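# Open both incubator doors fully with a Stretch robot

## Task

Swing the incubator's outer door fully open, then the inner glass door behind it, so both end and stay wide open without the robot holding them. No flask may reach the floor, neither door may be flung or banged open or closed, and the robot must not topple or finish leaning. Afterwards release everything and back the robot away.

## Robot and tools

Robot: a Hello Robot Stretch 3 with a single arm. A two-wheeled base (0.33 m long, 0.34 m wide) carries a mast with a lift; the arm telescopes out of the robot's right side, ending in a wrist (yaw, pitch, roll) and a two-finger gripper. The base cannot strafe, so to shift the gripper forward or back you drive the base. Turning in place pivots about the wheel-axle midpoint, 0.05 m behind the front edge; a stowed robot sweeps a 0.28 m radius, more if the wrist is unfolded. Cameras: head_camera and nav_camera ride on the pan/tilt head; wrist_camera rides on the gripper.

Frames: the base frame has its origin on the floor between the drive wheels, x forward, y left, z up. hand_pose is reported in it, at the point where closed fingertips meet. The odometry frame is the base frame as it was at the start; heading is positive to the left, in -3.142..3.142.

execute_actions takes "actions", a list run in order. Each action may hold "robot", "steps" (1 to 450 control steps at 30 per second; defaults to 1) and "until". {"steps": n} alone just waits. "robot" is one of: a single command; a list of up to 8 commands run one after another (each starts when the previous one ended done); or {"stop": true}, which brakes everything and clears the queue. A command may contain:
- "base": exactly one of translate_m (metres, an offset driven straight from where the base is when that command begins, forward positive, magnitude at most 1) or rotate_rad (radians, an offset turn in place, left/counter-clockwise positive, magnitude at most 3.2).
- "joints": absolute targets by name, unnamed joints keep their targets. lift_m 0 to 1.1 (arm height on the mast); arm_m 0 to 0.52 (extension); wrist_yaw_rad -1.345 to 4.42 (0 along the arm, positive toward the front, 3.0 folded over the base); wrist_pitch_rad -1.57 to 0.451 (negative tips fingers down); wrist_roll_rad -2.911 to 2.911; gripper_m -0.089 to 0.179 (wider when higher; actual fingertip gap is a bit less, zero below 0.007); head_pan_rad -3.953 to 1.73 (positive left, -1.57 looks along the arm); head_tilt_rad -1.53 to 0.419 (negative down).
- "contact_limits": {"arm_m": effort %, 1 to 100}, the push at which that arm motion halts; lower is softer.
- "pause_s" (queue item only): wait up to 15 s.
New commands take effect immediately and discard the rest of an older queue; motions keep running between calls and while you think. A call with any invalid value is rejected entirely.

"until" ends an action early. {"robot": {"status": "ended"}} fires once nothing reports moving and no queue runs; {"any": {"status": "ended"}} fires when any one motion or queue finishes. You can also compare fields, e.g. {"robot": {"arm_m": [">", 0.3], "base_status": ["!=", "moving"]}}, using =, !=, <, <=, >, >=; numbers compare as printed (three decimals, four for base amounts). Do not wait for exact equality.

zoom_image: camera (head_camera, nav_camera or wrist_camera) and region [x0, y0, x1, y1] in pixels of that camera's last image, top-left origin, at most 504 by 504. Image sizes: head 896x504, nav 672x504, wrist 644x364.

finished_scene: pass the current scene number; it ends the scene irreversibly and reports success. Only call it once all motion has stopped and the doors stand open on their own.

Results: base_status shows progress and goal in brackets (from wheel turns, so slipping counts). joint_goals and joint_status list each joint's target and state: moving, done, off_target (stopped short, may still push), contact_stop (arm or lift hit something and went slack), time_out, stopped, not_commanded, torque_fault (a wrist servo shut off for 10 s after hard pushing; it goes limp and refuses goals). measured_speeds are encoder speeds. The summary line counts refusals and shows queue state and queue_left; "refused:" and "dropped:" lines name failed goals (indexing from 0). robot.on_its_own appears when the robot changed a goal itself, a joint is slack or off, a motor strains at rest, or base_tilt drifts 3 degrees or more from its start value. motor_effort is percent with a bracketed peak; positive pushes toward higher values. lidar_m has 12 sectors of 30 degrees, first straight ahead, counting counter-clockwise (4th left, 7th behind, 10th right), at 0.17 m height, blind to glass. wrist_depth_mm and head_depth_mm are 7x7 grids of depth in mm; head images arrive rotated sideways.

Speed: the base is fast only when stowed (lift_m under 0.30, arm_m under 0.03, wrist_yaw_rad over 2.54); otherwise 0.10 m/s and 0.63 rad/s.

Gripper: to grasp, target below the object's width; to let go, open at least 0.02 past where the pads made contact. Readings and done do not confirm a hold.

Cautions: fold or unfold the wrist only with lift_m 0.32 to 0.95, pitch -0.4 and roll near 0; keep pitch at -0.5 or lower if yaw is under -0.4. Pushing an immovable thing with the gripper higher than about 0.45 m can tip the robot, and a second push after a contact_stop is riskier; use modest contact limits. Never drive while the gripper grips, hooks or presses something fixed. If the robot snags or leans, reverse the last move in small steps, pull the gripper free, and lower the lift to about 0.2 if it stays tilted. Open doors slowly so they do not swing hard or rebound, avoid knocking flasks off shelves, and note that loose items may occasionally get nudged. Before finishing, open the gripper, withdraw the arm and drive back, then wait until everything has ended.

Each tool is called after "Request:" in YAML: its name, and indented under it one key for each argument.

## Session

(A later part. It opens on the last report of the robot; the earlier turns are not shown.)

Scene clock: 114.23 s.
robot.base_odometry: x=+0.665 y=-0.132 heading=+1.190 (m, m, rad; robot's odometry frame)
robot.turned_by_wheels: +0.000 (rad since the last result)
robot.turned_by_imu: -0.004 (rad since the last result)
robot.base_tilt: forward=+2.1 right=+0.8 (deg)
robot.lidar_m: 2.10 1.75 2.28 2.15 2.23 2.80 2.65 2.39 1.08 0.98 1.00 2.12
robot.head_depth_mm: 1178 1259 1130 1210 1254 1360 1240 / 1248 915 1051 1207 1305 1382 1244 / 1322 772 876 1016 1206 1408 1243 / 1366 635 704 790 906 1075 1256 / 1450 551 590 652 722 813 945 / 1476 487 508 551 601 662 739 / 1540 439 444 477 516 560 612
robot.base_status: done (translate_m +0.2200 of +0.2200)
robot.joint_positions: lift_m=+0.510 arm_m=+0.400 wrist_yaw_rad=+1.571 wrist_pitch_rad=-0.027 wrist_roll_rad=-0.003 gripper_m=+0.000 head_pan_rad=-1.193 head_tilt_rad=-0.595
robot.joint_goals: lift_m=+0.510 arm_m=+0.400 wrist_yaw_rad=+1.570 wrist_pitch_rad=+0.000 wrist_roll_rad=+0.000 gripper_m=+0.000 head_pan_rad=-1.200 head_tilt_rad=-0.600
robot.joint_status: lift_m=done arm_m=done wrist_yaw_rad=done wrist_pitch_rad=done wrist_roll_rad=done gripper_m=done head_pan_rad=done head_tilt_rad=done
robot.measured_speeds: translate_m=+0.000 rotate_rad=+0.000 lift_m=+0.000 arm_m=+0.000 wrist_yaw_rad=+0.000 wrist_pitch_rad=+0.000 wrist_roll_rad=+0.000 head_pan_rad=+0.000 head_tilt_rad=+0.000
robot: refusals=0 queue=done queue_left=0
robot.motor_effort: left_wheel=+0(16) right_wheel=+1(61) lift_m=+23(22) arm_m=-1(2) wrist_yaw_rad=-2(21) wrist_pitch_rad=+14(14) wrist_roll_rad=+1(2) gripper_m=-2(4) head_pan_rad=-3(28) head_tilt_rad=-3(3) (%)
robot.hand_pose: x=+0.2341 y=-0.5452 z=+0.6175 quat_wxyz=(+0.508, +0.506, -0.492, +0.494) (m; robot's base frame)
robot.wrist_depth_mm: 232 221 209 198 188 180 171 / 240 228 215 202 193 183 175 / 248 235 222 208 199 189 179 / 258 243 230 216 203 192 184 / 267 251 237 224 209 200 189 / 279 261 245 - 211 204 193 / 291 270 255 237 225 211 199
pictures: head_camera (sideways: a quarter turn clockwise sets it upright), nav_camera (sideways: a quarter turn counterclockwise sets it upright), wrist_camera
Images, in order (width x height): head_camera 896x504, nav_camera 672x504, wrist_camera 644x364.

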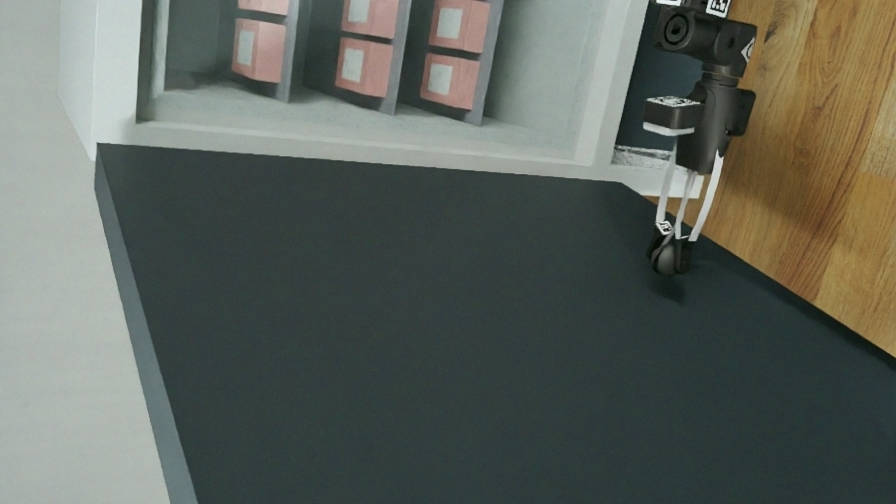

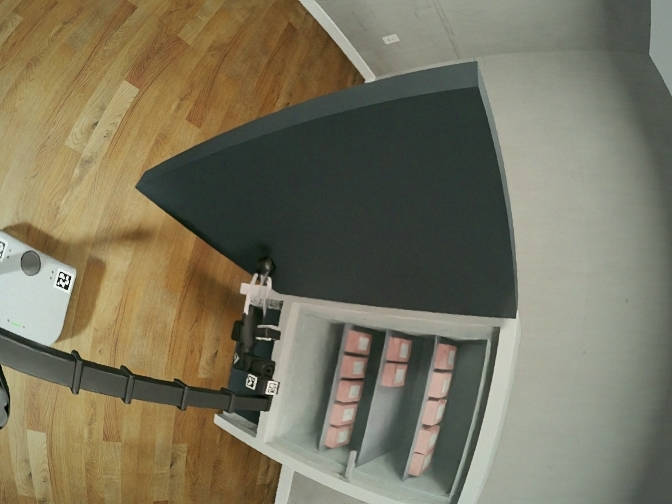

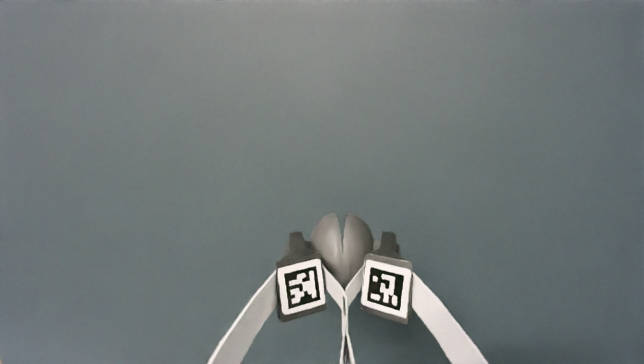

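Request:
execute_actions:
  actions:
    - {"robot":{"base":{"translate_m":0.2},"joints":{"arm_m":0.3}},"steps":400,"until":{"robot":{"status":"ended"}}}

Scene clock: 117.37 s.
robot.base_odometry: x=+0.739 y=+0.054 heading=+1.189 (m, m, rad; robot's odometry frame)
robot.turned_by_wheels: -0.001 (rad since the last result)
robot.turned_by_imu: -0.125 (rad since the last result)
robot.base_tilt: forward=+2.1 right=+0.7 (deg)
robot.lidar_m: 1.92 1.59 2.33 2.16 2.21 2.66 2.82 2.79 1.12 0.96 1.57 1.90
robot.head_depth_mm: 1186 1033 1131 1211 1260 1382 1186 / 1234 798 939 1091 1254 1399 1192 / 1298 633 717 829 980 1364 1214 / 1341 535 584 656 749 865 1191 / 1367 470 494 543 604 673 783 / 1387 419 426 463 508 558 624 / 1419 407 375 404 437 476 522
robot.base_status: done (translate_m +0.1999 of +0.2000)
robot.joint_positions: lift_m=+0.510 arm_m=+0.300 wrist_yaw_rad=+1.618 wrist_pitch_rad=-0.030 wrist_roll_rad=-0.002 gripper_m=+0.000 head_pan_rad=-1.193 head_tilt_rad=-0.595
robot.joint_goals: lift_m=+0.510 arm_m=+0.300 wrist_yaw_rad=+1.570 wrist_pitch_rad=+0.000 wrist_roll_rad=+0.000 gripper_m=+0.000 head_pan_rad=-1.200 head_tilt_rad=-0.600
robot.joint_status: lift_m=done arm_m=done wrist_yaw_rad=done wrist_pitch_rad=done wrist_roll_rad=done gripper_m=done head_pan_rad=done head_tilt_rad=done
robot.measured_speeds: translate_m=+0.000 rotate_rad=+0.000 lift_m=+0.000 arm_m=+0.000 wrist_yaw_rad=+0.000 wrist_pitch_rad=+0.000 wrist_roll_rad=+0.000 head_pan_rad=+0.000 head_tilt_rad=+0.000
robot: refusals=0 queue=done queue_left=0
robot.on_its_own: right_wheel is at rest, and its effort (+45) is outside its rest range (-18 to +18); wrist_yaw_rad is at rest, and its effort (-45) is outside its rest range (-12 to +12)
robot.motor_effort: left_wheel=-7(23) right_wheel=+45(70) lift_m=+22(23) arm_m=+1(3) wrist_yaw_rad=-45(45) wrist_pitch_rad=+15(16) wrist_roll_rad=+2(2) gripper_m=-7(6) head_pan_rad=-2(3) head_tilt_rad=-2(2) (%)
robot.hand_pose: x=+0.2338 y=-0.4331 z=+0.6169 quat_wxyz=(+0.497, +0.518, -0.480, +0.505) (m; robot's base frame)
robot.wrist_depth_mm: 204 190 174 162 151 141 133 / 212 196 180 166 154 145 136 / 221 203 185 170 159 148 139 / 232 211 191 177 164 153 143 / 242 218 198 180 167 157 147 / - 226 207 - 172 161 150 / - 236 213 195 181 165 155
pictures: head_camera (sideways: a quarter turn clockwise sets it upright), nav_camera (sideways: a quarter turn counterclockwise sets it upright), wrist_camera
Images, in order (width x height): head_camera 896x504, nav_camera 672x504, wrist_camera 644x364.

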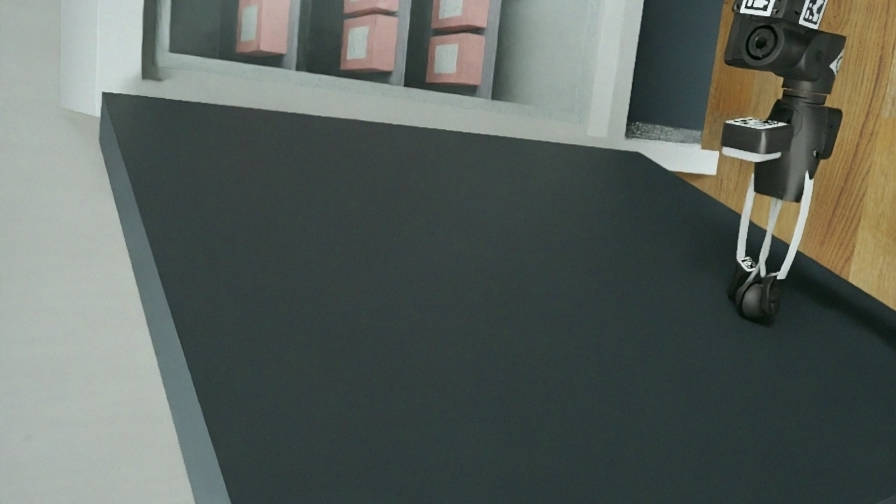

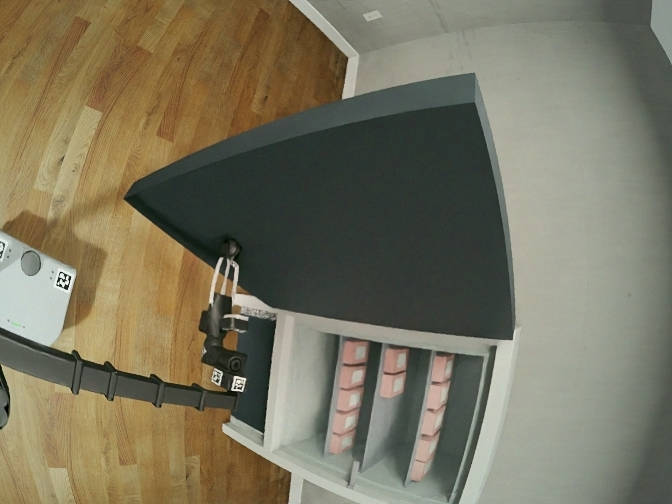

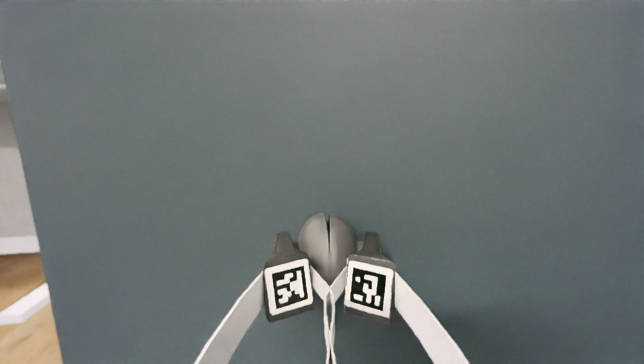

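Request:
execute_actions:
  actions:
    - {"robot":[{"base":{"translate_m":-0.1}},{"base":{"rotate_rad":0.13},"joints":{"arm_m":0.1}},{"base":{"translate_m":-0.42},"joints":{"wrist_yaw_rad":0,"lift_m":0.68,"gripper_m":0.1,"head_pan_rad":-1.57,"head_tilt_rad":-0.45}},{"joints":{"arm_m":0.3}}],"steps":450,"until":{"robot":{"status":"ended"}}}

Scene clock: 130.93 s.
robot.base_odometry: x=+0.598 y=-0.446 heading=+1.320 (m, m, rad; robot's odometry frame)
robot.turned_by_wheels: +0.131 (rad since the last result)
robot.turned_by_imu: +0.128 (rad since the last result)
robot.base_tilt: forward=+2.1 right=+0.8 (deg)
robot.lidar_m: 2.43 2.06 2.24 2.15 2.20 2.43 2.31 2.37 1.69 1.01 1.08 2.16
robot.head_depth_mm: 1353 1464 1586 1739 1881 1633 1368 / 1340 1448 1593 1725 1879 1753 1286 / 1351 1400 985 1093 1216 - 1305 / 1336 1067 1098 1330 1284 1348 1342 / 1344 1074 1127 1339 1327 1305 1357 / 1337 1087 1131 1412 1336 1289 1358 / 1329 1102 1126 1379 1333 1285 1348
robot.base_status: done (translate_m -0.4200 of -0.4200)
robot.joint_positions: lift_m=+0.680 arm_m=+0.300 wrist_yaw_rad=+0.001 wrist_pitch_rad=-0.026 wrist_roll_rad=-0.002 gripper_m=+0.100 head_pan_rad=-1.563 head_tilt_rad=-0.458
robot.joint_goals: lift_m=+0.680 arm_m=+0.300 wrist_yaw_rad=+0.000 wrist_pitch_rad=+0.000 wrist_roll_rad=+0.000 gripper_m=+0.100 head_pan_rad=-1.570 head_tilt_rad=-0.450
robot.joint_status: lift_m=done arm_m=done wrist_yaw_rad=done wrist_pitch_rad=done wrist_roll_rad=done gripper_m=done head_pan_rad=done head_tilt_rad=done
robot.measured_speeds: translate_m=+0.000 rotate_rad=+0.000 lift_m=+0.000 arm_m=+0.000 wrist_yaw_rad=+0.000 wrist_pitch_rad=+0.000 wrist_roll_rad=+0.000 head_pan_rad=+0.000 head_tilt_rad=+0.000
robot: refusals=0 queue=done queue_left=0
robot.motor_effort: left_wheel=-3(13) right_wheel=+4(45) lift_m=+23(24) arm_m=+3(2) wrist_yaw_rad=-1(46) wrist_pitch_rad=+13(15) wrist_roll_rad=+1(1) gripper_m=+0(79) head_pan_rad=-3(25) head_tilt_rad=+2(12) (%)
robot.hand_pose: x=-0.0213 y=-0.7002 z=+0.7878 quat_wxyz=(+0.708, +0.010, -0.706, -0.009) (m; robot's base frame)
robot.wrist_depth_mm: 620 783 876 772 451 - 1000 / 546 541 553 546 - - - / 610 893 947 946 - - - / 578 603 945 582 - - - / 610 780 956 682 519 - - / 604 621 618 607 537 - - / 606 725 730 677 - - -
pictures: head_camera (sideways: a quarter turn clockwise sets it upright), nav_camera (sideways: a quarter turn counterclockwise sets it upright), wrist_camera
Images, in order (width x height): head_camera 896x504, nav_camera 672x504, wrist_camera 644x364.

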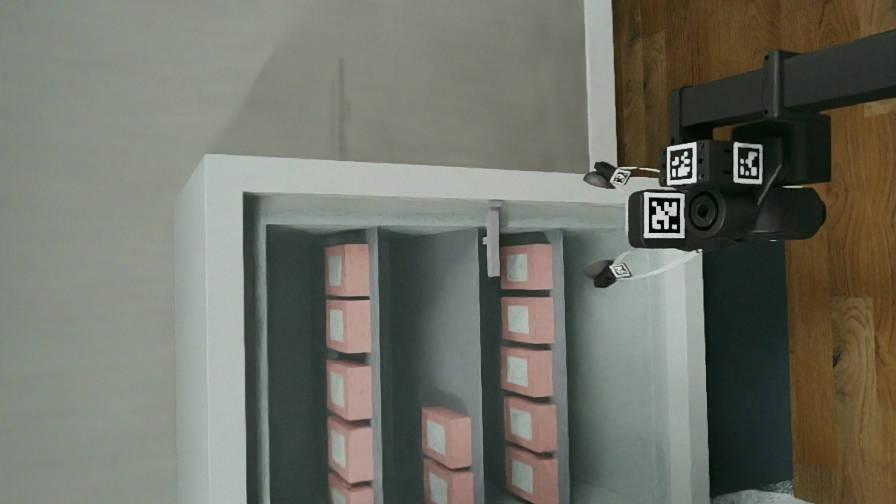

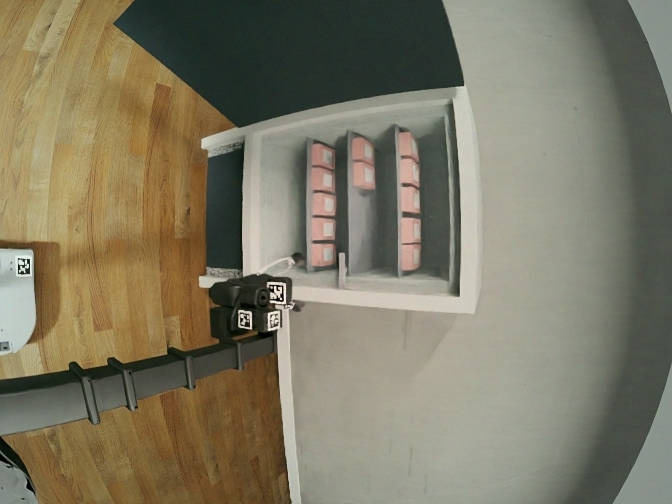

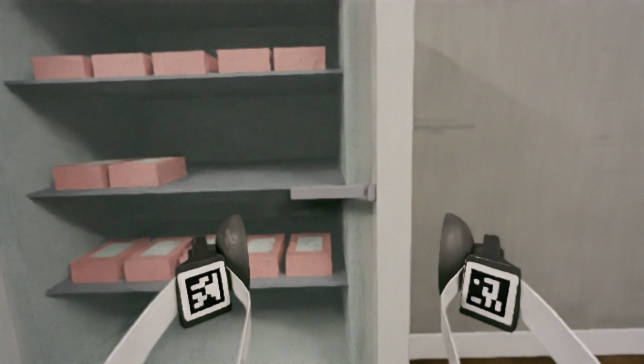

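Request:
zoom_image:
  camera: "head_camera"
  region: [400,150,640,320]

Request:
zoom_image:
  camera: "wrist_camera"
  region: [240,130,440,250]

Region (400, 150, 640, 320) of head_camera's 896x504 image, scaled by 2.100, with more detail than that image has; it fills the top 357 rows of this view, and the rest is white.

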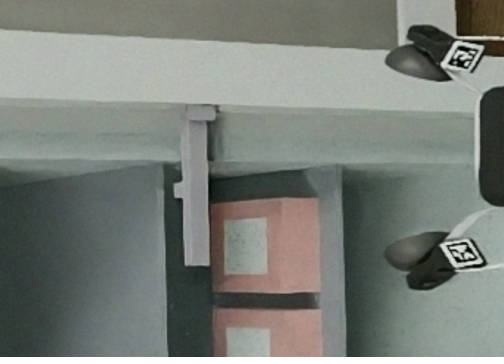

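Region (240, 130, 440, 250) of wrist_camera's 644x364 image, scaled by 2.520; it fills the top 302 rows of this view, and the rest is white.

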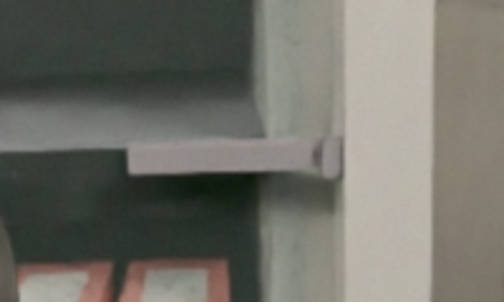

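Request:
execute_actions:
  actions:
    - {"robot":[{"joints":{"arm_m":0.1,"lift_m":0.635,"wrist_roll_rad":1.57}},{"base":{"rotate_rad":-0.5}},{"base":{"translate_m":0.25}},{"base":{"rotate_rad":0.5}},{"base":{"translate_m":-0.228}},{"joints":{"arm_m":0.4}}],"steps":450,"until":{"robot":{"status":"ended"}}}
    - {"steps":200,"until":{"robot":{"status":"ended"}}}

Scene clock: 149.37 s.
robot.base_odometry: x=+0.712 y=-0.484 heading=+1.320 (m, m, rad; robot's odometry frame)
robot.turned_by_wheels: +0.000 (rad since the last result)
robot.turned_by_imu: -0.003 (rad since the last result)
robot.base_tilt: forward=+2.1 right=+0.8 (deg)
robot.lidar_m: 2.46 2.12 2.38 2.27 2.32 2.43 2.30 2.24 1.57 0.89 0.95 1.99
robot.head_depth_mm: 1252 1348 1460 1600 1763 1650 1367 / 1253 1350 1463 1590 1757 1708 1325 / 1249 1293 867 944 1077 - 1281 / 1245 1073 986 1128 1168 1192 1291 / 1232 1078 1038 1185 1226 1199 1288 / 1228 1093 1038 1196 1224 1184 1300 / 1234 1106 1044 1112 1227 1176 1292
robot.base_status: done (translate_m -0.2280 of -0.2280)
robot.joint_positions: lift_m=+0.635 arm_m=+0.400 wrist_yaw_rad=+0.001 wrist_pitch_rad=-0.026 wrist_roll_rad=+1.569 gripper_m=+0.100 head_pan_rad=-1.563 head_tilt_rad=-0.458
robot.joint_goals: lift_m=+0.635 arm_m=+0.400 wrist_yaw_rad=+0.000 wrist_pitch_rad=+0.000 wrist_roll_rad=+1.570 gripper_m=+0.100 head_pan_rad=-1.570 head_tilt_rad=-0.450
robot.joint_status: lift_m=done arm_m=done wrist_yaw_rad=done wrist_pitch_rad=done wrist_roll_rad=done gripper_m=done head_pan_rad=done head_tilt_rad=done
robot.measured_speeds: translate_m=+0.000 rotate_rad=+0.000 lift_m=+0.000 arm_m=+0.000 wrist_yaw_rad=+0.000 wrist_pitch_rad=+0.000 wrist_roll_rad=+0.000 head_pan_rad=+0.000 head_tilt_rad=+0.000
robot: refusals=0 queue=done queue_left=0
robot.motor_effort: left_wheel=-3(6) right_wheel=+5(10) lift_m=+18(21) arm_m=+3(1) wrist_yaw_rad=-1(0) wrist_pitch_rad=+13(13) wrist_roll_rad=+0(2) gripper_m=+0(0) head_pan_rad=-3(3) head_tilt_rad=+2(2) (%)
robot.hand_pose: x=-0.0212 y=-0.8002 z=+0.7429 quat_wxyz=(+0.001, +0.000, -1.000, -0.013) (m; robot's base frame)
robot.wrist_depth_mm: 843 833 811 808 807 819 797 / 860 837 826 827 823 817 787 / 246 244 245 242 241 241 240 / 302 301 299 300 298 296 295 / 428 388 648 772 698 546 444 / 430 516 774 779 786 - 452 / 434 504 574 787 732 376 431
pictures: head_camera (sideways: a quarter turn clockwise sets it upright), nav_camera (sideways: a quarter turn counterclockwise sets it upright), wrist_camera
Images, in order (width x height): head_camera 896x504, nav_camera 672x504, wrist_camera 644x364.

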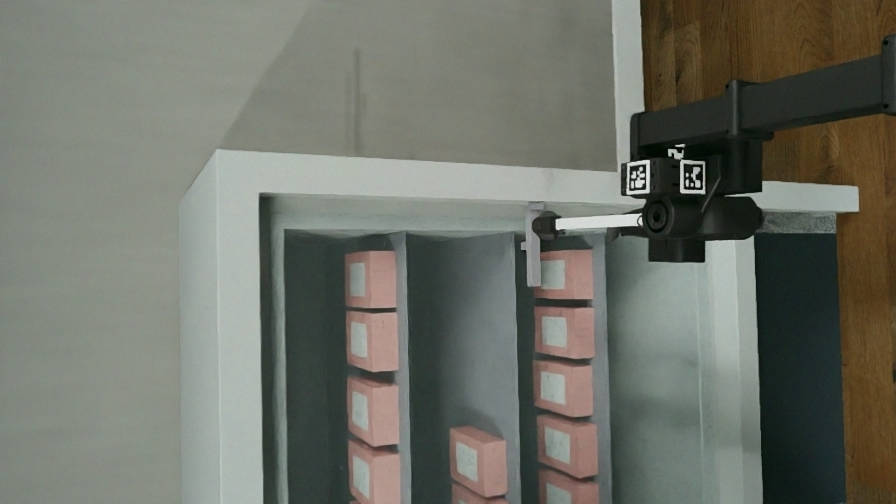

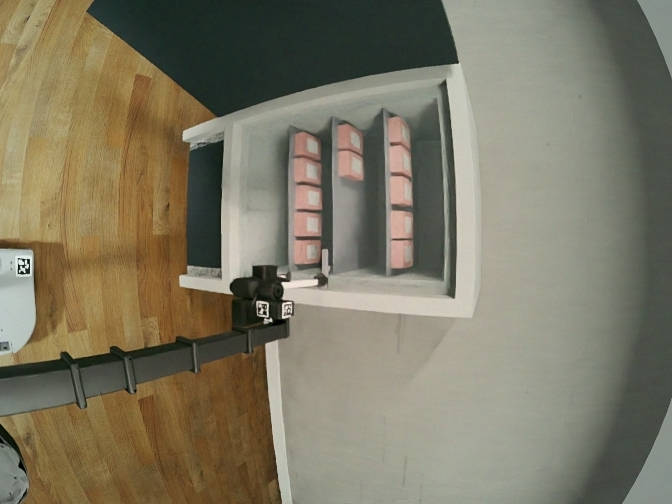

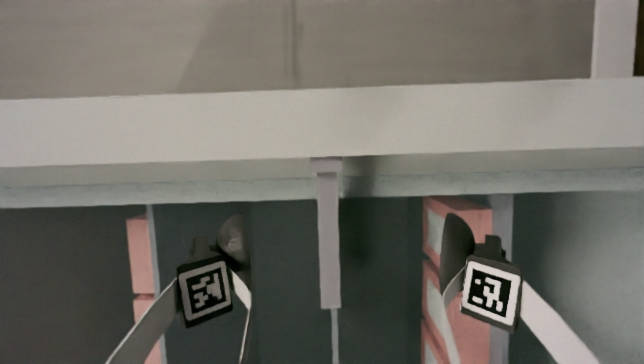

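Request:
execute_actions:
  actions:
    - {"robot":[{"base":{"translate_m":0.03},"joints":{"lift_m":0.643,"arm_m":0.47},"contact_limits":{"arm_m":10}}],"steps":450,"until":{"robot":{"status":"ended"}}}

Scene clock: 151.73 s.
robot.base_odometry: x=+0.719 y=-0.455 heading=+1.320 (m, m, rad; robot's odometry frame)
robot.turned_by_wheels: +0.000 (rad since the last result)
robot.turned_by_imu: +0.000 (rad since the last result)
robot.base_tilt: forward=+2.1 right=+0.8 (deg)
robot.lidar_m: 2.43 2.09 2.38 2.27 2.32 2.45 2.33 2.24 1.57 0.89 0.95 1.99
robot.head_depth_mm: 1256 1356 1471 1599 1769 1659 1388 / 1250 1348 1438 1591 1729 1683 - / 1243 1068 873 955 998 1180 1287 / 1244 1074 1035 1192 1178 1180 1294 / 1235 1081 1038 1189 1232 1202 1282 / 1232 1089 1036 1191 1227 1172 1292 / 1233 1104 1038 1111 1231 1177 1285
robot.base_status: done (translate_m +0.0300 of +0.0300)
robot.joint_positions: lift_m=+0.643 arm_m=+0.470 wrist_yaw_rad=+0.001 wrist_pitch_rad=-0.026 wrist_roll_rad=+1.569 gripper_m=+0.100 head_pan_rad=-1.563 head_tilt_rad=-0.458
robot.joint_goals: lift_m=+0.643 arm_m=+0.470 wrist_yaw_rad=+0.000 wrist_pitch_rad=+0.000 wrist_roll_rad=+1.570 gripper_m=+0.100 head_pan_rad=-1.570 head_tilt_rad=-0.450
robot.joint_status: lift_m=done arm_m=done wrist_yaw_rad=done wrist_pitch_rad=done wrist_roll_rad=done gripper_m=done head_pan_rad=done head_tilt_rad=done
robot.measured_speeds: translate_m=+0.000 rotate_rad=+0.000 lift_m=+0.000 arm_m=+0.000 wrist_yaw_rad=+0.000 wrist_pitch_rad=+0.000 wrist_roll_rad=+0.000 head_pan_rad=+0.000 head_tilt_rad=+0.000
robot: refusals=0 queue=done queue_left=0
robot.motor_effort: left_wheel=-3(4) right_wheel=+5(11) lift_m=+23(23) arm_m=+3(4) wrist_yaw_rad=-1(0) wrist_pitch_rad=+13(13) wrist_roll_rad=+0(1) gripper_m=+0(0) head_pan_rad=-3(3) head_tilt_rad=+2(2) (%)
robot.contact_limits: arm_m 10 (drawing in: default 15, maximum 24; extending or still: default 21, maximum 34)
robot.hand_pose: x=-0.0212 y=-0.8702 z=+0.7506 quat_wxyz=(+0.001, +0.000, -1.000, -0.013) (m; robot's base frame)
robot.wrist_depth_mm: 763 169 168 166 166 165 165 / 171 170 169 169 168 168 167 / 226 223 223 217 220 220 218 / 229 229 450 227 536 283 393 / 413 295 623 690 673 288 415 / 419 297 719 700 703 - 436 / 422 303 557 713 729 300 435
pictures: head_camera (sideways: a quarter turn clockwise sets it upright), nav_camera (sideways: a quarter turn counterclockwise sets it upright), wrist_camera
Images, in order (width x height): head_camera 896x504, nav_camera 672x504, wrist_camera 644x364.

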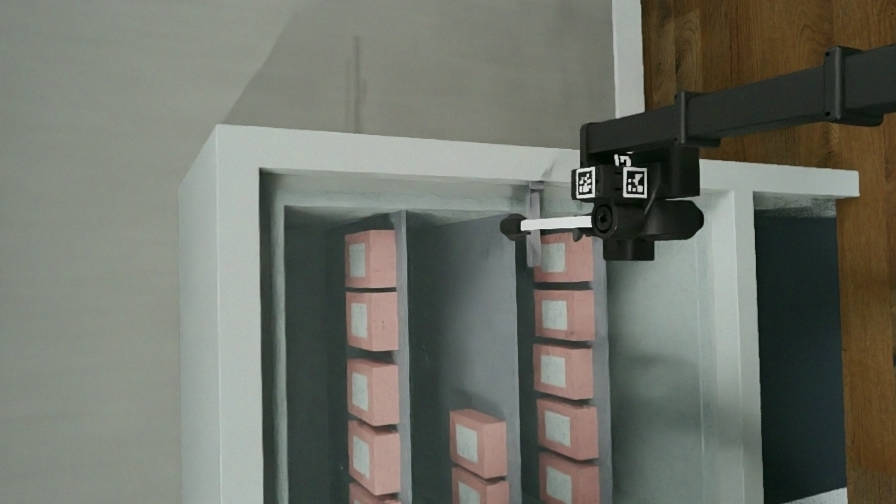

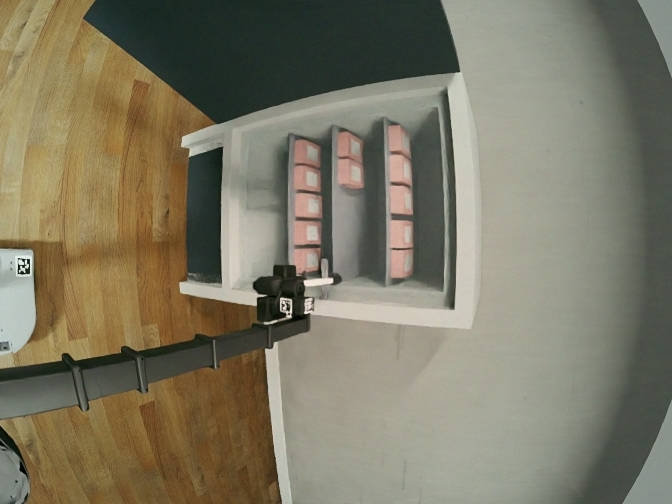

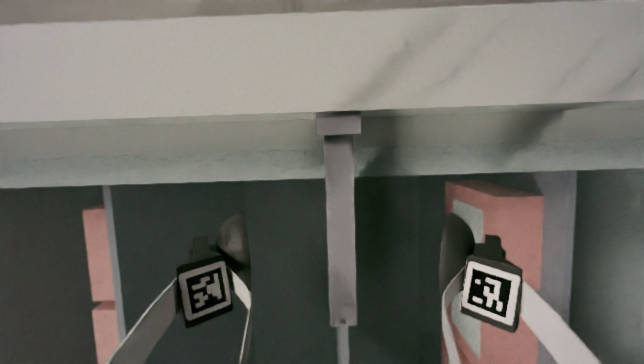

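Request:
execute_actions:
  actions:
    - {"robot":[{"joints":{"arm_m":0.495},"contact_limits":{"arm_m":10}},{"joints":{"gripper_m":-0.04}},{"joints":{"arm_m":0.42},"contact_limits":{"arm_m":20}}],"steps":300,"until":{"robot":{"status":"ended"}}}

Scene clock: 156.27 s.
robot.base_odometry: x=+0.719 y=-0.455 heading=+1.320 (m, m, rad; robot's odometry frame)
robot.turned_by_wheels: +0.000 (rad since the last result)
robot.turned_by_imu: -0.001 (rad since the last result)
robot.base_tilt: forward=+2.1 right=+0.8 (deg)
robot.lidar_m: 2.42 2.09 2.37 2.27 2.33 2.45 2.33 2.24 1.56 0.89 0.95 2.00
robot.head_depth_mm: 1256 1353 1463 1597 1762 1647 1389 / 1247 1338 1441 1592 1753 1697 1333 / 1250 1078 874 956 1011 1182 1285 / 1239 1078 1038 1185 1180 1196 1293 / 1234 1083 1041 1191 1222 1204 1283 / 1234 1092 1046 1189 1224 1181 1294 / 1232 1106 1046 1070 1228 1183 1288
robot.base_status: done (translate_m +0.0300 of +0.0300)
robot.joint_positions: lift_m=+0.643 arm_m=+0.420 wrist_yaw_rad=+0.000 wrist_pitch_rad=-0.021 wrist_roll_rad=+1.570 gripper_m=-0.039 head_pan_rad=-1.563 head_tilt_rad=-0.457
robot.joint_goals: lift_m=+0.643 arm_m=+0.420 wrist_yaw_rad=+0.000 wrist_pitch_rad=+0.000 wrist_roll_rad=+1.570 gripper_m=-0.040 head_pan_rad=-1.570 head_tilt_rad=-0.450
robot.joint_status: lift_m=done arm_m=done wrist_yaw_rad=done wrist_pitch_rad=done wrist_roll_rad=done gripper_m=done head_pan_rad=done head_tilt_rad=done
robot.measured_speeds: translate_m=+0.000 rotate_rad=+0.000 lift_m=+0.000 arm_m=+0.000 wrist_yaw_rad=+0.000 wrist_pitch_rad=+0.000 wrist_roll_rad=+0.000 head_pan_rad=+0.000 head_tilt_rad=+0.000
robot: refusals=0 queue=done queue_left=0
robot.motor_effort: left_wheel=-2(2) right_wheel=+4(5) lift_m=+23(23) arm_m=-2(3) wrist_yaw_rad=-1(1) wrist_pitch_rad=+11(13) wrist_roll_rad=+0(0) gripper_m=-16(96) head_pan_rad=-3(2) head_tilt_rad=+2(2) (%)
robot.contact_limits: arm_m 20 (drawing in: default 15, maximum 24; extending or still: default 21, maximum 34)
robot.hand_pose: x=-0.0213 y=-0.8209 z=+0.7517 quat_wxyz=(+0.001, +0.000, -1.000, -0.011) (m; robot's base frame)
robot.wrist_depth_mm: 810 820 800 788 786 805 775 / 220 220 219 218 217 215 212 / 275 273 271 251 271 270 266 / 394 339 496 718 636 329 453 / 419 342 563 726 689 338 456 / 419 361 545 - 445 345 457 / 421 362 480 758 755 351 462
pictures: head_camera (sideways: a quarter turn clockwise sets it upright), nav_camera (sideways: a quarter turn counterclockwise sets it upright), wrist_camera
Images, in order (width x height): head_camera 896x504, nav_camera 672x504, wrist_camera 644x364.

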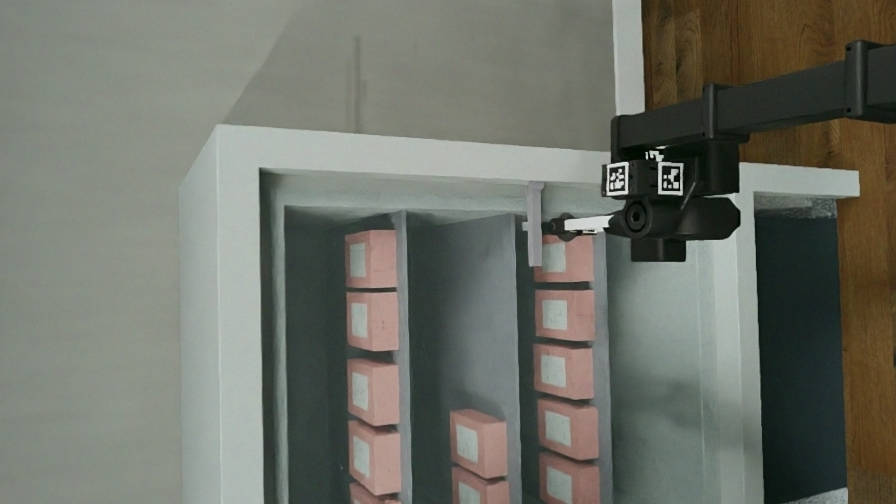

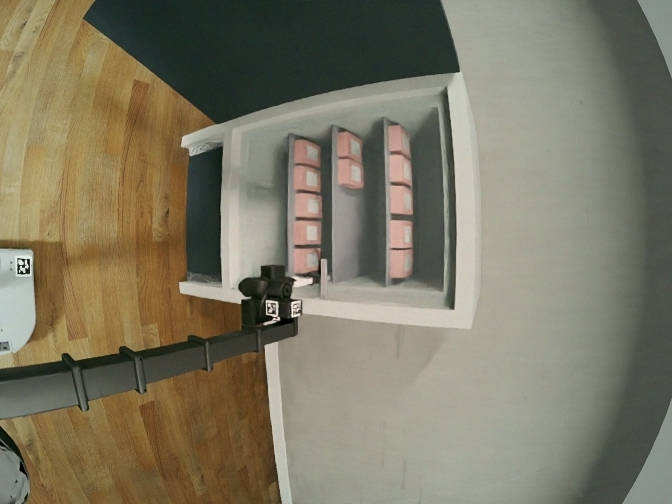

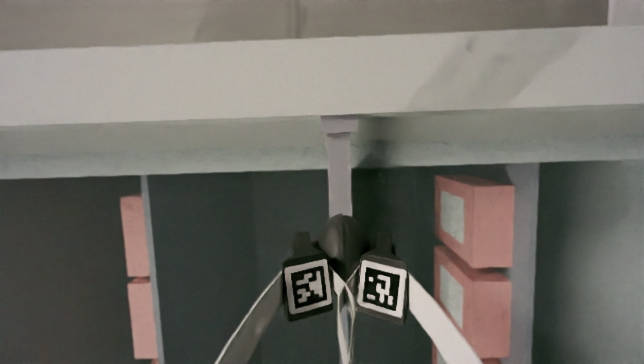

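Request:
execute_actions:
  actions:
    - {"robot":[{"joints":{"gripper_m":0.08}},{"joints":{"arm_m":0.52},"contact_limits":{"arm_m":10}},{"joints":{"gripper_m":-0.04}}],"steps":300,"until":{"robot":{"status":"ended"}}}

Scene clock: 159.63 s.
robot.base_odometry: x=+0.719 y=-0.455 heading=+1.320 (m, m, rad; robot's odometry frame)
robot.turned_by_wheels: +0.000 (rad since the last result)
robot.turned_by_imu: -0.001 (rad since the last result)
robot.base_tilt: forward=+2.1 right=+0.7 (deg)
robot.lidar_m: 2.42 2.09 2.38 2.27 2.32 2.46 2.33 2.23 1.57 0.89 0.95 2.00
robot.head_depth_mm: 1257 1355 1470 1604 1761 1661 1355 / 1246 1345 1441 1603 1721 1639 1313 / 1243 1086 873 953 993 1176 1293 / 1236 1091 1048 1191 1200 1202 1280 / 1239 1101 1045 1191 1235 1196 1298 / 1233 1113 1048 1191 1230 1176 1295 / 1233 1127 1051 1075 1180 1173 1288
robot.base_status: done (translate_m +0.0300 of +0.0300)
robot.joint_positions: lift_m=+0.643 arm_m=+0.510 wrist_yaw_rad=+0.000 wrist_pitch_rad=-0.021 wrist_roll_rad=+1.570 gripper_m=+0.080 head_pan_rad=-1.563 head_tilt_rad=-0.457
robot.joint_goals: lift_m=+0.643 arm_m=+0.510 wrist_yaw_rad=+0.000 wrist_pitch_rad=+0.000 wrist_roll_rad=+1.570 gripper_m=+0.080 head_pan_rad=-1.570 head_tilt_rad=-0.450
robot.joint_status: lift_m=done arm_m=contact_stop wrist_yaw_rad=done wrist_pitch_rad=done wrist_roll_rad=done gripper_m=done head_pan_rad=done head_tilt_rad=done
robot.measured_speeds: translate_m=+0.000 rotate_rad=+0.001 lift_m=+0.000 arm_m=-0.011 wrist_yaw_rad=+0.000 wrist_pitch_rad=+0.000 wrist_roll_rad=+0.000 head_pan_rad=+0.000 head_tilt_rad=+0.000
robot: refusals=0 queue=dropped queue_left=0
robot.on_its_own: arm_m is slack since a contact_stop, until your next command for it (your +0.520 is given up)
robot.motor_effort: left_wheel=-2(4) right_wheel=+8(9) lift_m=+23(23) arm_m=+6(9) wrist_yaw_rad=+0(1) wrist_pitch_rad=+10(11) wrist_roll_rad=+0(0) gripper_m=-2(80) head_pan_rad=-2(2) head_tilt_rad=+2(2) (%)
robot.contact_limits: arm_m 10 (drawing in: default 15, maximum 24; extending or still: default 21, maximum 34)
robot.hand_pose: x=-0.0214 y=-0.9107 z=+0.7519 quat_wxyz=(+0.001, +0.000, -1.000, -0.011) (m; robot's base frame)
robot.wrist_depth_mm: 130 130 130 129 128 127 126 / 133 132 132 131 131 130 128 / 186 184 183 145 181 181 179 / 189 188 187 185 185 183 218 / 376 290 493 636 641 265 244 / 373 288 - 646 656 251 247 / 390 268 534 667 661 305 254
pictures: head_camera (sideways: a quarter turn clockwise sets it upright), nav_camera (sideways: a quarter turn counterclockwise sets it upright), wrist_camera
dropped: robot: command 1 of its queue: arm_m: contact_stop
Images, in order (width x height): head_camera 896x504, nav_camera 672x504, wrist_camera 644x364.

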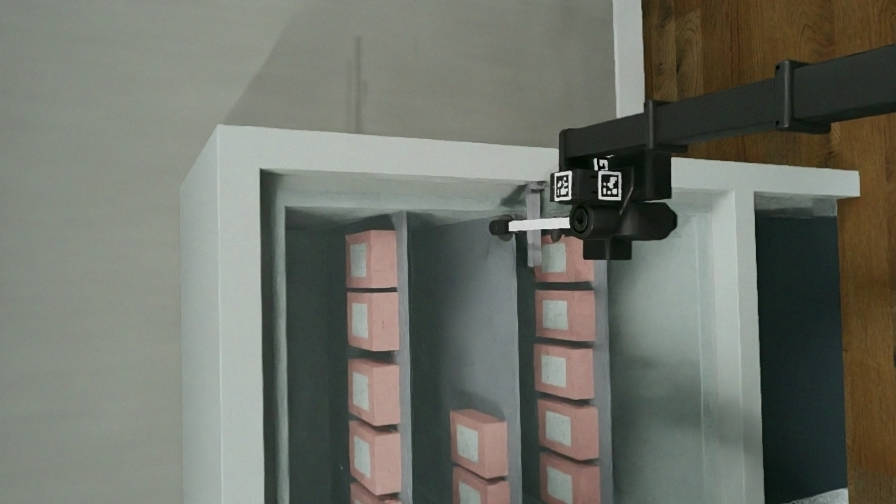

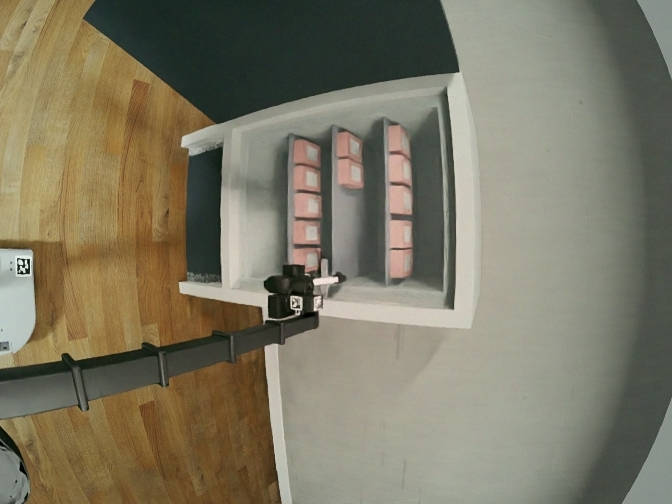

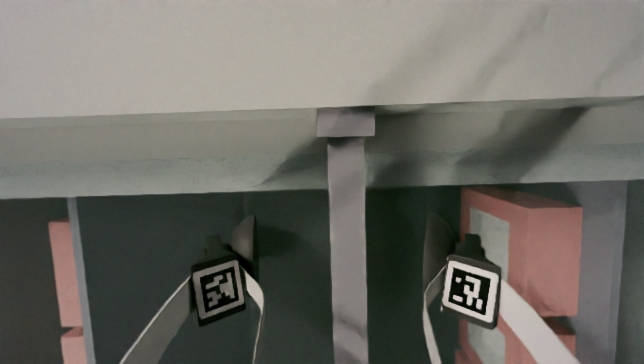

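Touching the glass. Close while backing slightly, then pull.

Request:
execute_actions:
  actions:
    - {"robot":[{"joints":{"arm_m":0.505}},{"joints":{"gripper_m":-0.04}},{"pause_s":0.5},{"joints":{"arm_m":0.44},"contact_limits":{"arm_m":20}}],"steps":300,"until":{"robot":{"status":"ended"}}}

Scene clock: 165.13 s.
robot.base_odometry: x=+0.719 y=-0.455 heading=+1.320 (m, m, rad; robot's odometry frame)
robot.turned_by_wheels: +0.000 (rad since the last result)
robot.turned_by_imu: +0.000 (rad since the last result)
robot.base_tilt: forward=+2.1 right=+0.7 (deg)
robot.lidar_m: 2.43 2.09 2.38 2.27 2.33 2.45 2.33 2.23 1.56 0.89 0.95 2.00
robot.head_depth_mm: 1255 1348 1474 1602 1756 1658 1387 / 1252 1332 1443 1599 1749 1692 - / 1252 1078 870 954 1011 1183 1291 / 1239 1087 1041 1183 1182 1200 1287 / 1235 1091 1047 1193 1225 1203 1284 / 1227 1095 1046 1191 1230 1181 1290 / 1218 1123 1045 1067 1179 1180 1282
robot.base_status: done (translate_m +0.0300 of +0.0300)
robot.joint_positions: lift_m=+0.643 arm_m=+0.440 wrist_yaw_rad=-0.001 wrist_pitch_rad=-0.020 wrist_roll_rad=+1.570 gripper_m=-0.036 head_pan_rad=-1.563 head_tilt_rad=-0.457
robot.joint_goals: lift_m=+0.643 arm_m=+0.440 wrist_yaw_rad=+0.000 wrist_pitch_rad=+0.000 wrist_roll_rad=+1.570 gripper_m=-0.037 head_pan_rad=-1.570 head_tilt_rad=-0.450
robot.joint_status: lift_m=done arm_m=done wrist_yaw_rad=done wrist_pitch_rad=done wrist_roll_rad=done gripper_m=done head_pan_rad=done head_tilt_rad=done
robot.measured_speeds: translate_m=+0.000 rotate_rad=+0.000 lift_m=+0.000 arm_m=+0.000 wrist_yaw_rad=+0.000 wrist_pitch_rad=+0.000 wrist_roll_rad=+0.000 head_pan_rad=+0.000 head_tilt_rad=+0.000
robot: refusals=0 queue=done queue_left=0
robot.motor_effort: left_wheel=-1(4) right_wheel=+1(7) lift_m=+22(24) arm_m=-2(6) wrist_yaw_rad=+1(1) wrist_pitch_rad=+10(18) wrist_roll_rad=+0(0) gripper_m=-15(100) head_pan_rad=-3(3) head_tilt_rad=+2(2) (%)
robot.contact_limits: arm_m 20 (drawing in: default 15, maximum 24; extending or still: default 21, maximum 34)
robot.hand_pose: x=-0.0216 y=-0.8410 z=+0.7521 quat_wxyz=(+0.001, +0.000, -1.000, -0.010) (m; robot's base frame)
robot.wrist_depth_mm: 784 783 764 772 194 194 193 / 201 200 200 198 196 195 194 / 255 252 249 231 248 247 247 / 394 314 442 255 629 313 439 / 413 329 552 708 676 313 456 / 414 334 537 - 443 321 453 / 411 335 480 729 742 329 463
pictures: head_camera (sideways: a quarter turn clockwise sets it upright), nav_camera (sideways: a quarter turn counterclockwise sets it upright), wrist_camera
Images, in order (width x height): head_camera 896x504, nav_camera 672x504, wrist_camera 644x364.

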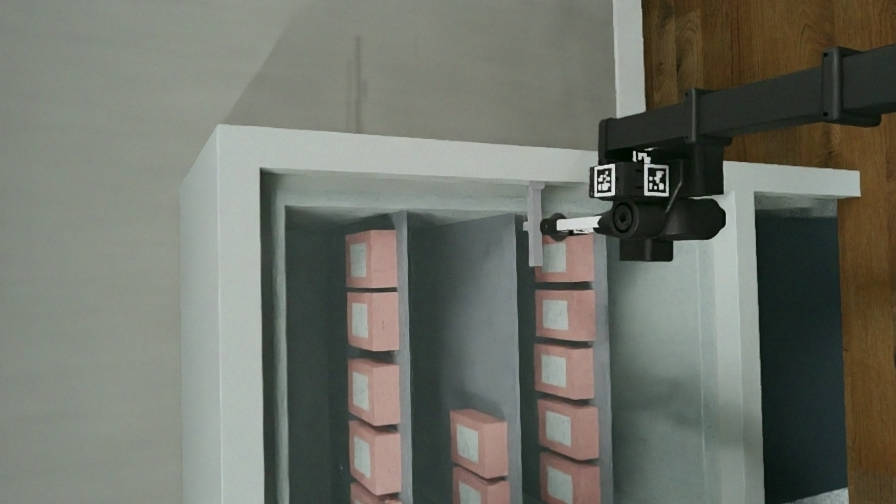

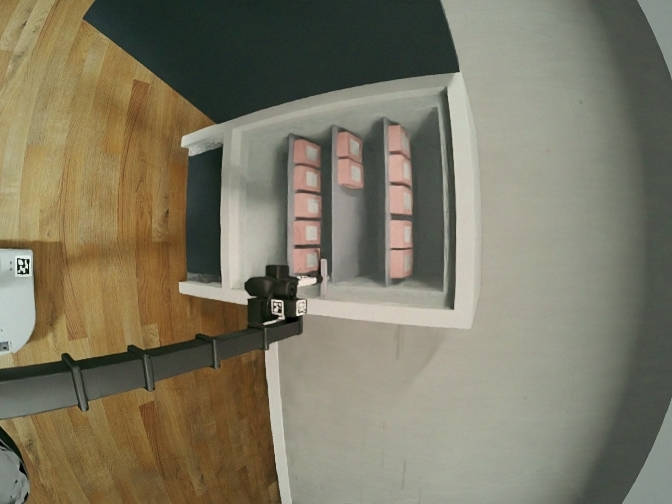

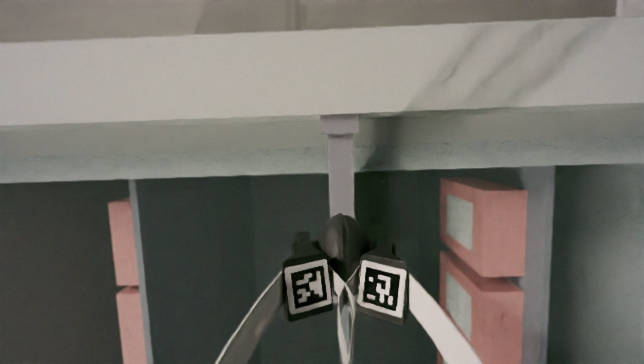

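Request:
execute_actions:
  actions:
    - {"robot":[{"joints":{"gripper_m":0.08}},{"joints":{"arm_m":0.503},"contact_limits":{"arm_m":10}},{"joints":{"gripper_m":-0.04}},{"pause_s":0.5},{"joints":{"wrist_roll_rad":1.0}}],"steps":300,"until":{"robot":{"status":"ended"}}}

Scene clock: 171.73 s.
robot.base_odometry: x=+0.719 y=-0.455 heading=+1.320 (m, m, rad; robot's odometry frame)
robot.turned_by_wheels: +0.000 (rad since the last result)
robot.turned_by_imu: -0.001 (rad since the last result)
robot.base_tilt: forward=+2.1 right=+0.8 (deg)
robot.lidar_m: 2.42 2.09 2.38 2.27 2.32 2.45 2.33 2.23 1.57 0.89 0.95 1.99
robot.head_depth_mm: 1255 1341 1463 1615 1762 1650 1360 / 1246 1334 1447 1588 1736 1642 1320 / 1238 1080 873 950 989 1174 1285 / 1246 1084 1041 1186 1177 1203 1296 / 1239 1091 1043 1194 1231 1208 1293 / 1226 1099 1043 1189 1224 1185 1294 / 1224 1120 1047 1064 1188 1179 1287
robot.base_status: done (translate_m +0.0300 of +0.0300)
robot.joint_positions: lift_m=+0.643 arm_m=+0.503 wrist_yaw_rad=-0.003 wrist_pitch_rad=-0.025 wrist_roll_rad=+1.086 gripper_m=-0.033 head_pan_rad=-1.563 head_tilt_rad=-0.457
robot.joint_goals: lift_m=+0.643 arm_m=+0.503 wrist_yaw_rad=+0.000 wrist_pitch_rad=+0.000 wrist_roll_rad=+1.000 gripper_m=-0.034 head_pan_rad=-1.570 head_tilt_rad=-0.450
robot.joint_status: lift_m=done arm_m=done wrist_yaw_rad=done wrist_pitch_rad=done wrist_roll_rad=off_target gripper_m=done head_pan_rad=done head_tilt_rad=done
robot.measured_speeds: translate_m=+0.000 rotate_rad=+0.000 lift_m=+0.000 arm_m=+0.000 wrist_yaw_rad=+0.000 wrist_pitch_rad=+0.000 wrist_roll_rad=+0.000 head_pan_rad=+0.000 head_tilt_rad=+0.000
robot: refusals=0 queue=dropped queue_left=0
robot.on_its_own: gripper_m is held at -0.034, not at your -0.040, by its stall guard, which is still easing
robot.motor_effort: left_wheel=-1(1) right_wheel=+2(3) lift_m=+22(22) arm_m=+0(2) wrist_yaw_rad=+2(2) wrist_pitch_rad=+12(13) wrist_roll_rad=-44(45) gripper_m=-26(96) head_pan_rad=-3(2) head_tilt_rad=+2(2) (%)
robot.contact_limits: arm_m 10 (drawing in: default 15, maximum 24; extending or still: default 21, maximum 34)
robot.hand_pose: x=-0.0222 y=-0.9035 z=+0.7510 quat_wxyz=(+0.240, +0.002, -0.971, -0.013) (m; robot's base frame)
robot.wrist_depth_mm: 181 181 133 133 133 704 705 / 376 185 184 136 135 135 729 / 247 278 188 189 142 138 138 / 249 322 638 327 191 176 141 / 251 381 661 156 267 196 194 / 273 463 668 158 593 271 201 / 313 592 654 539 346 262 373
pictures: head_camera (sideways: a quarter turn clockwise sets it upright), nav_camera (sideways: a quarter turn counterclockwise sets it upright), wrist_camera
Images, in order (width x height): head_camera 896x504, nav_camera 672x504, wrist_camera 644x364.

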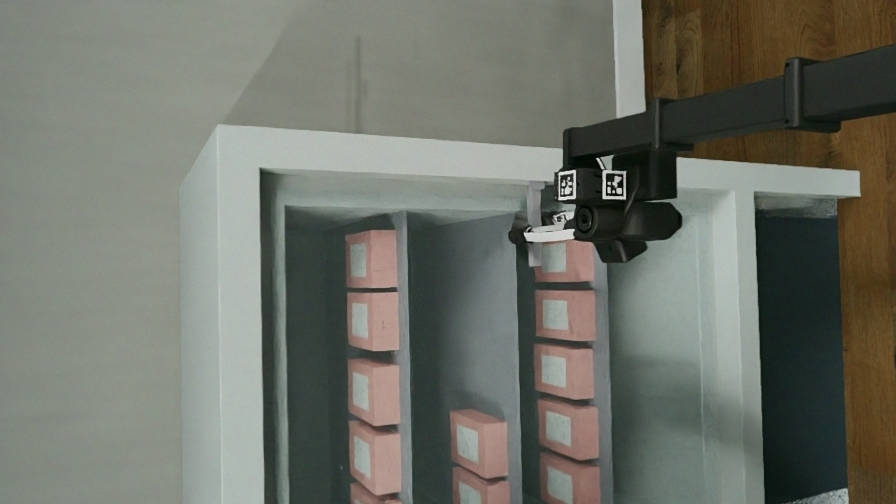

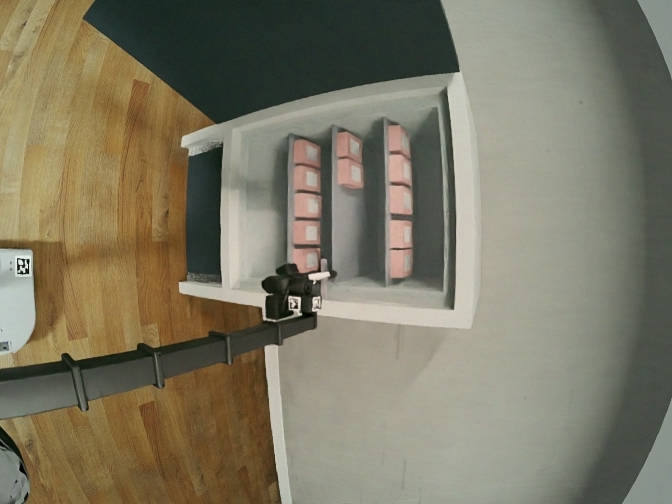

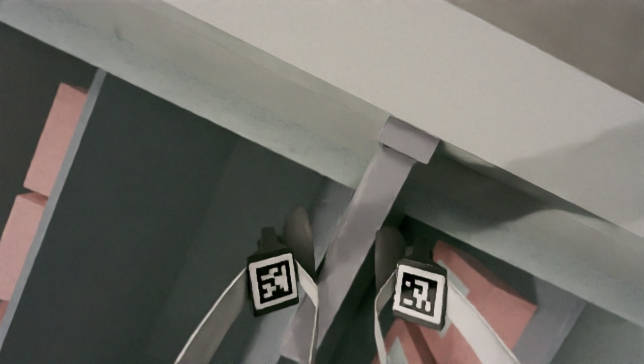

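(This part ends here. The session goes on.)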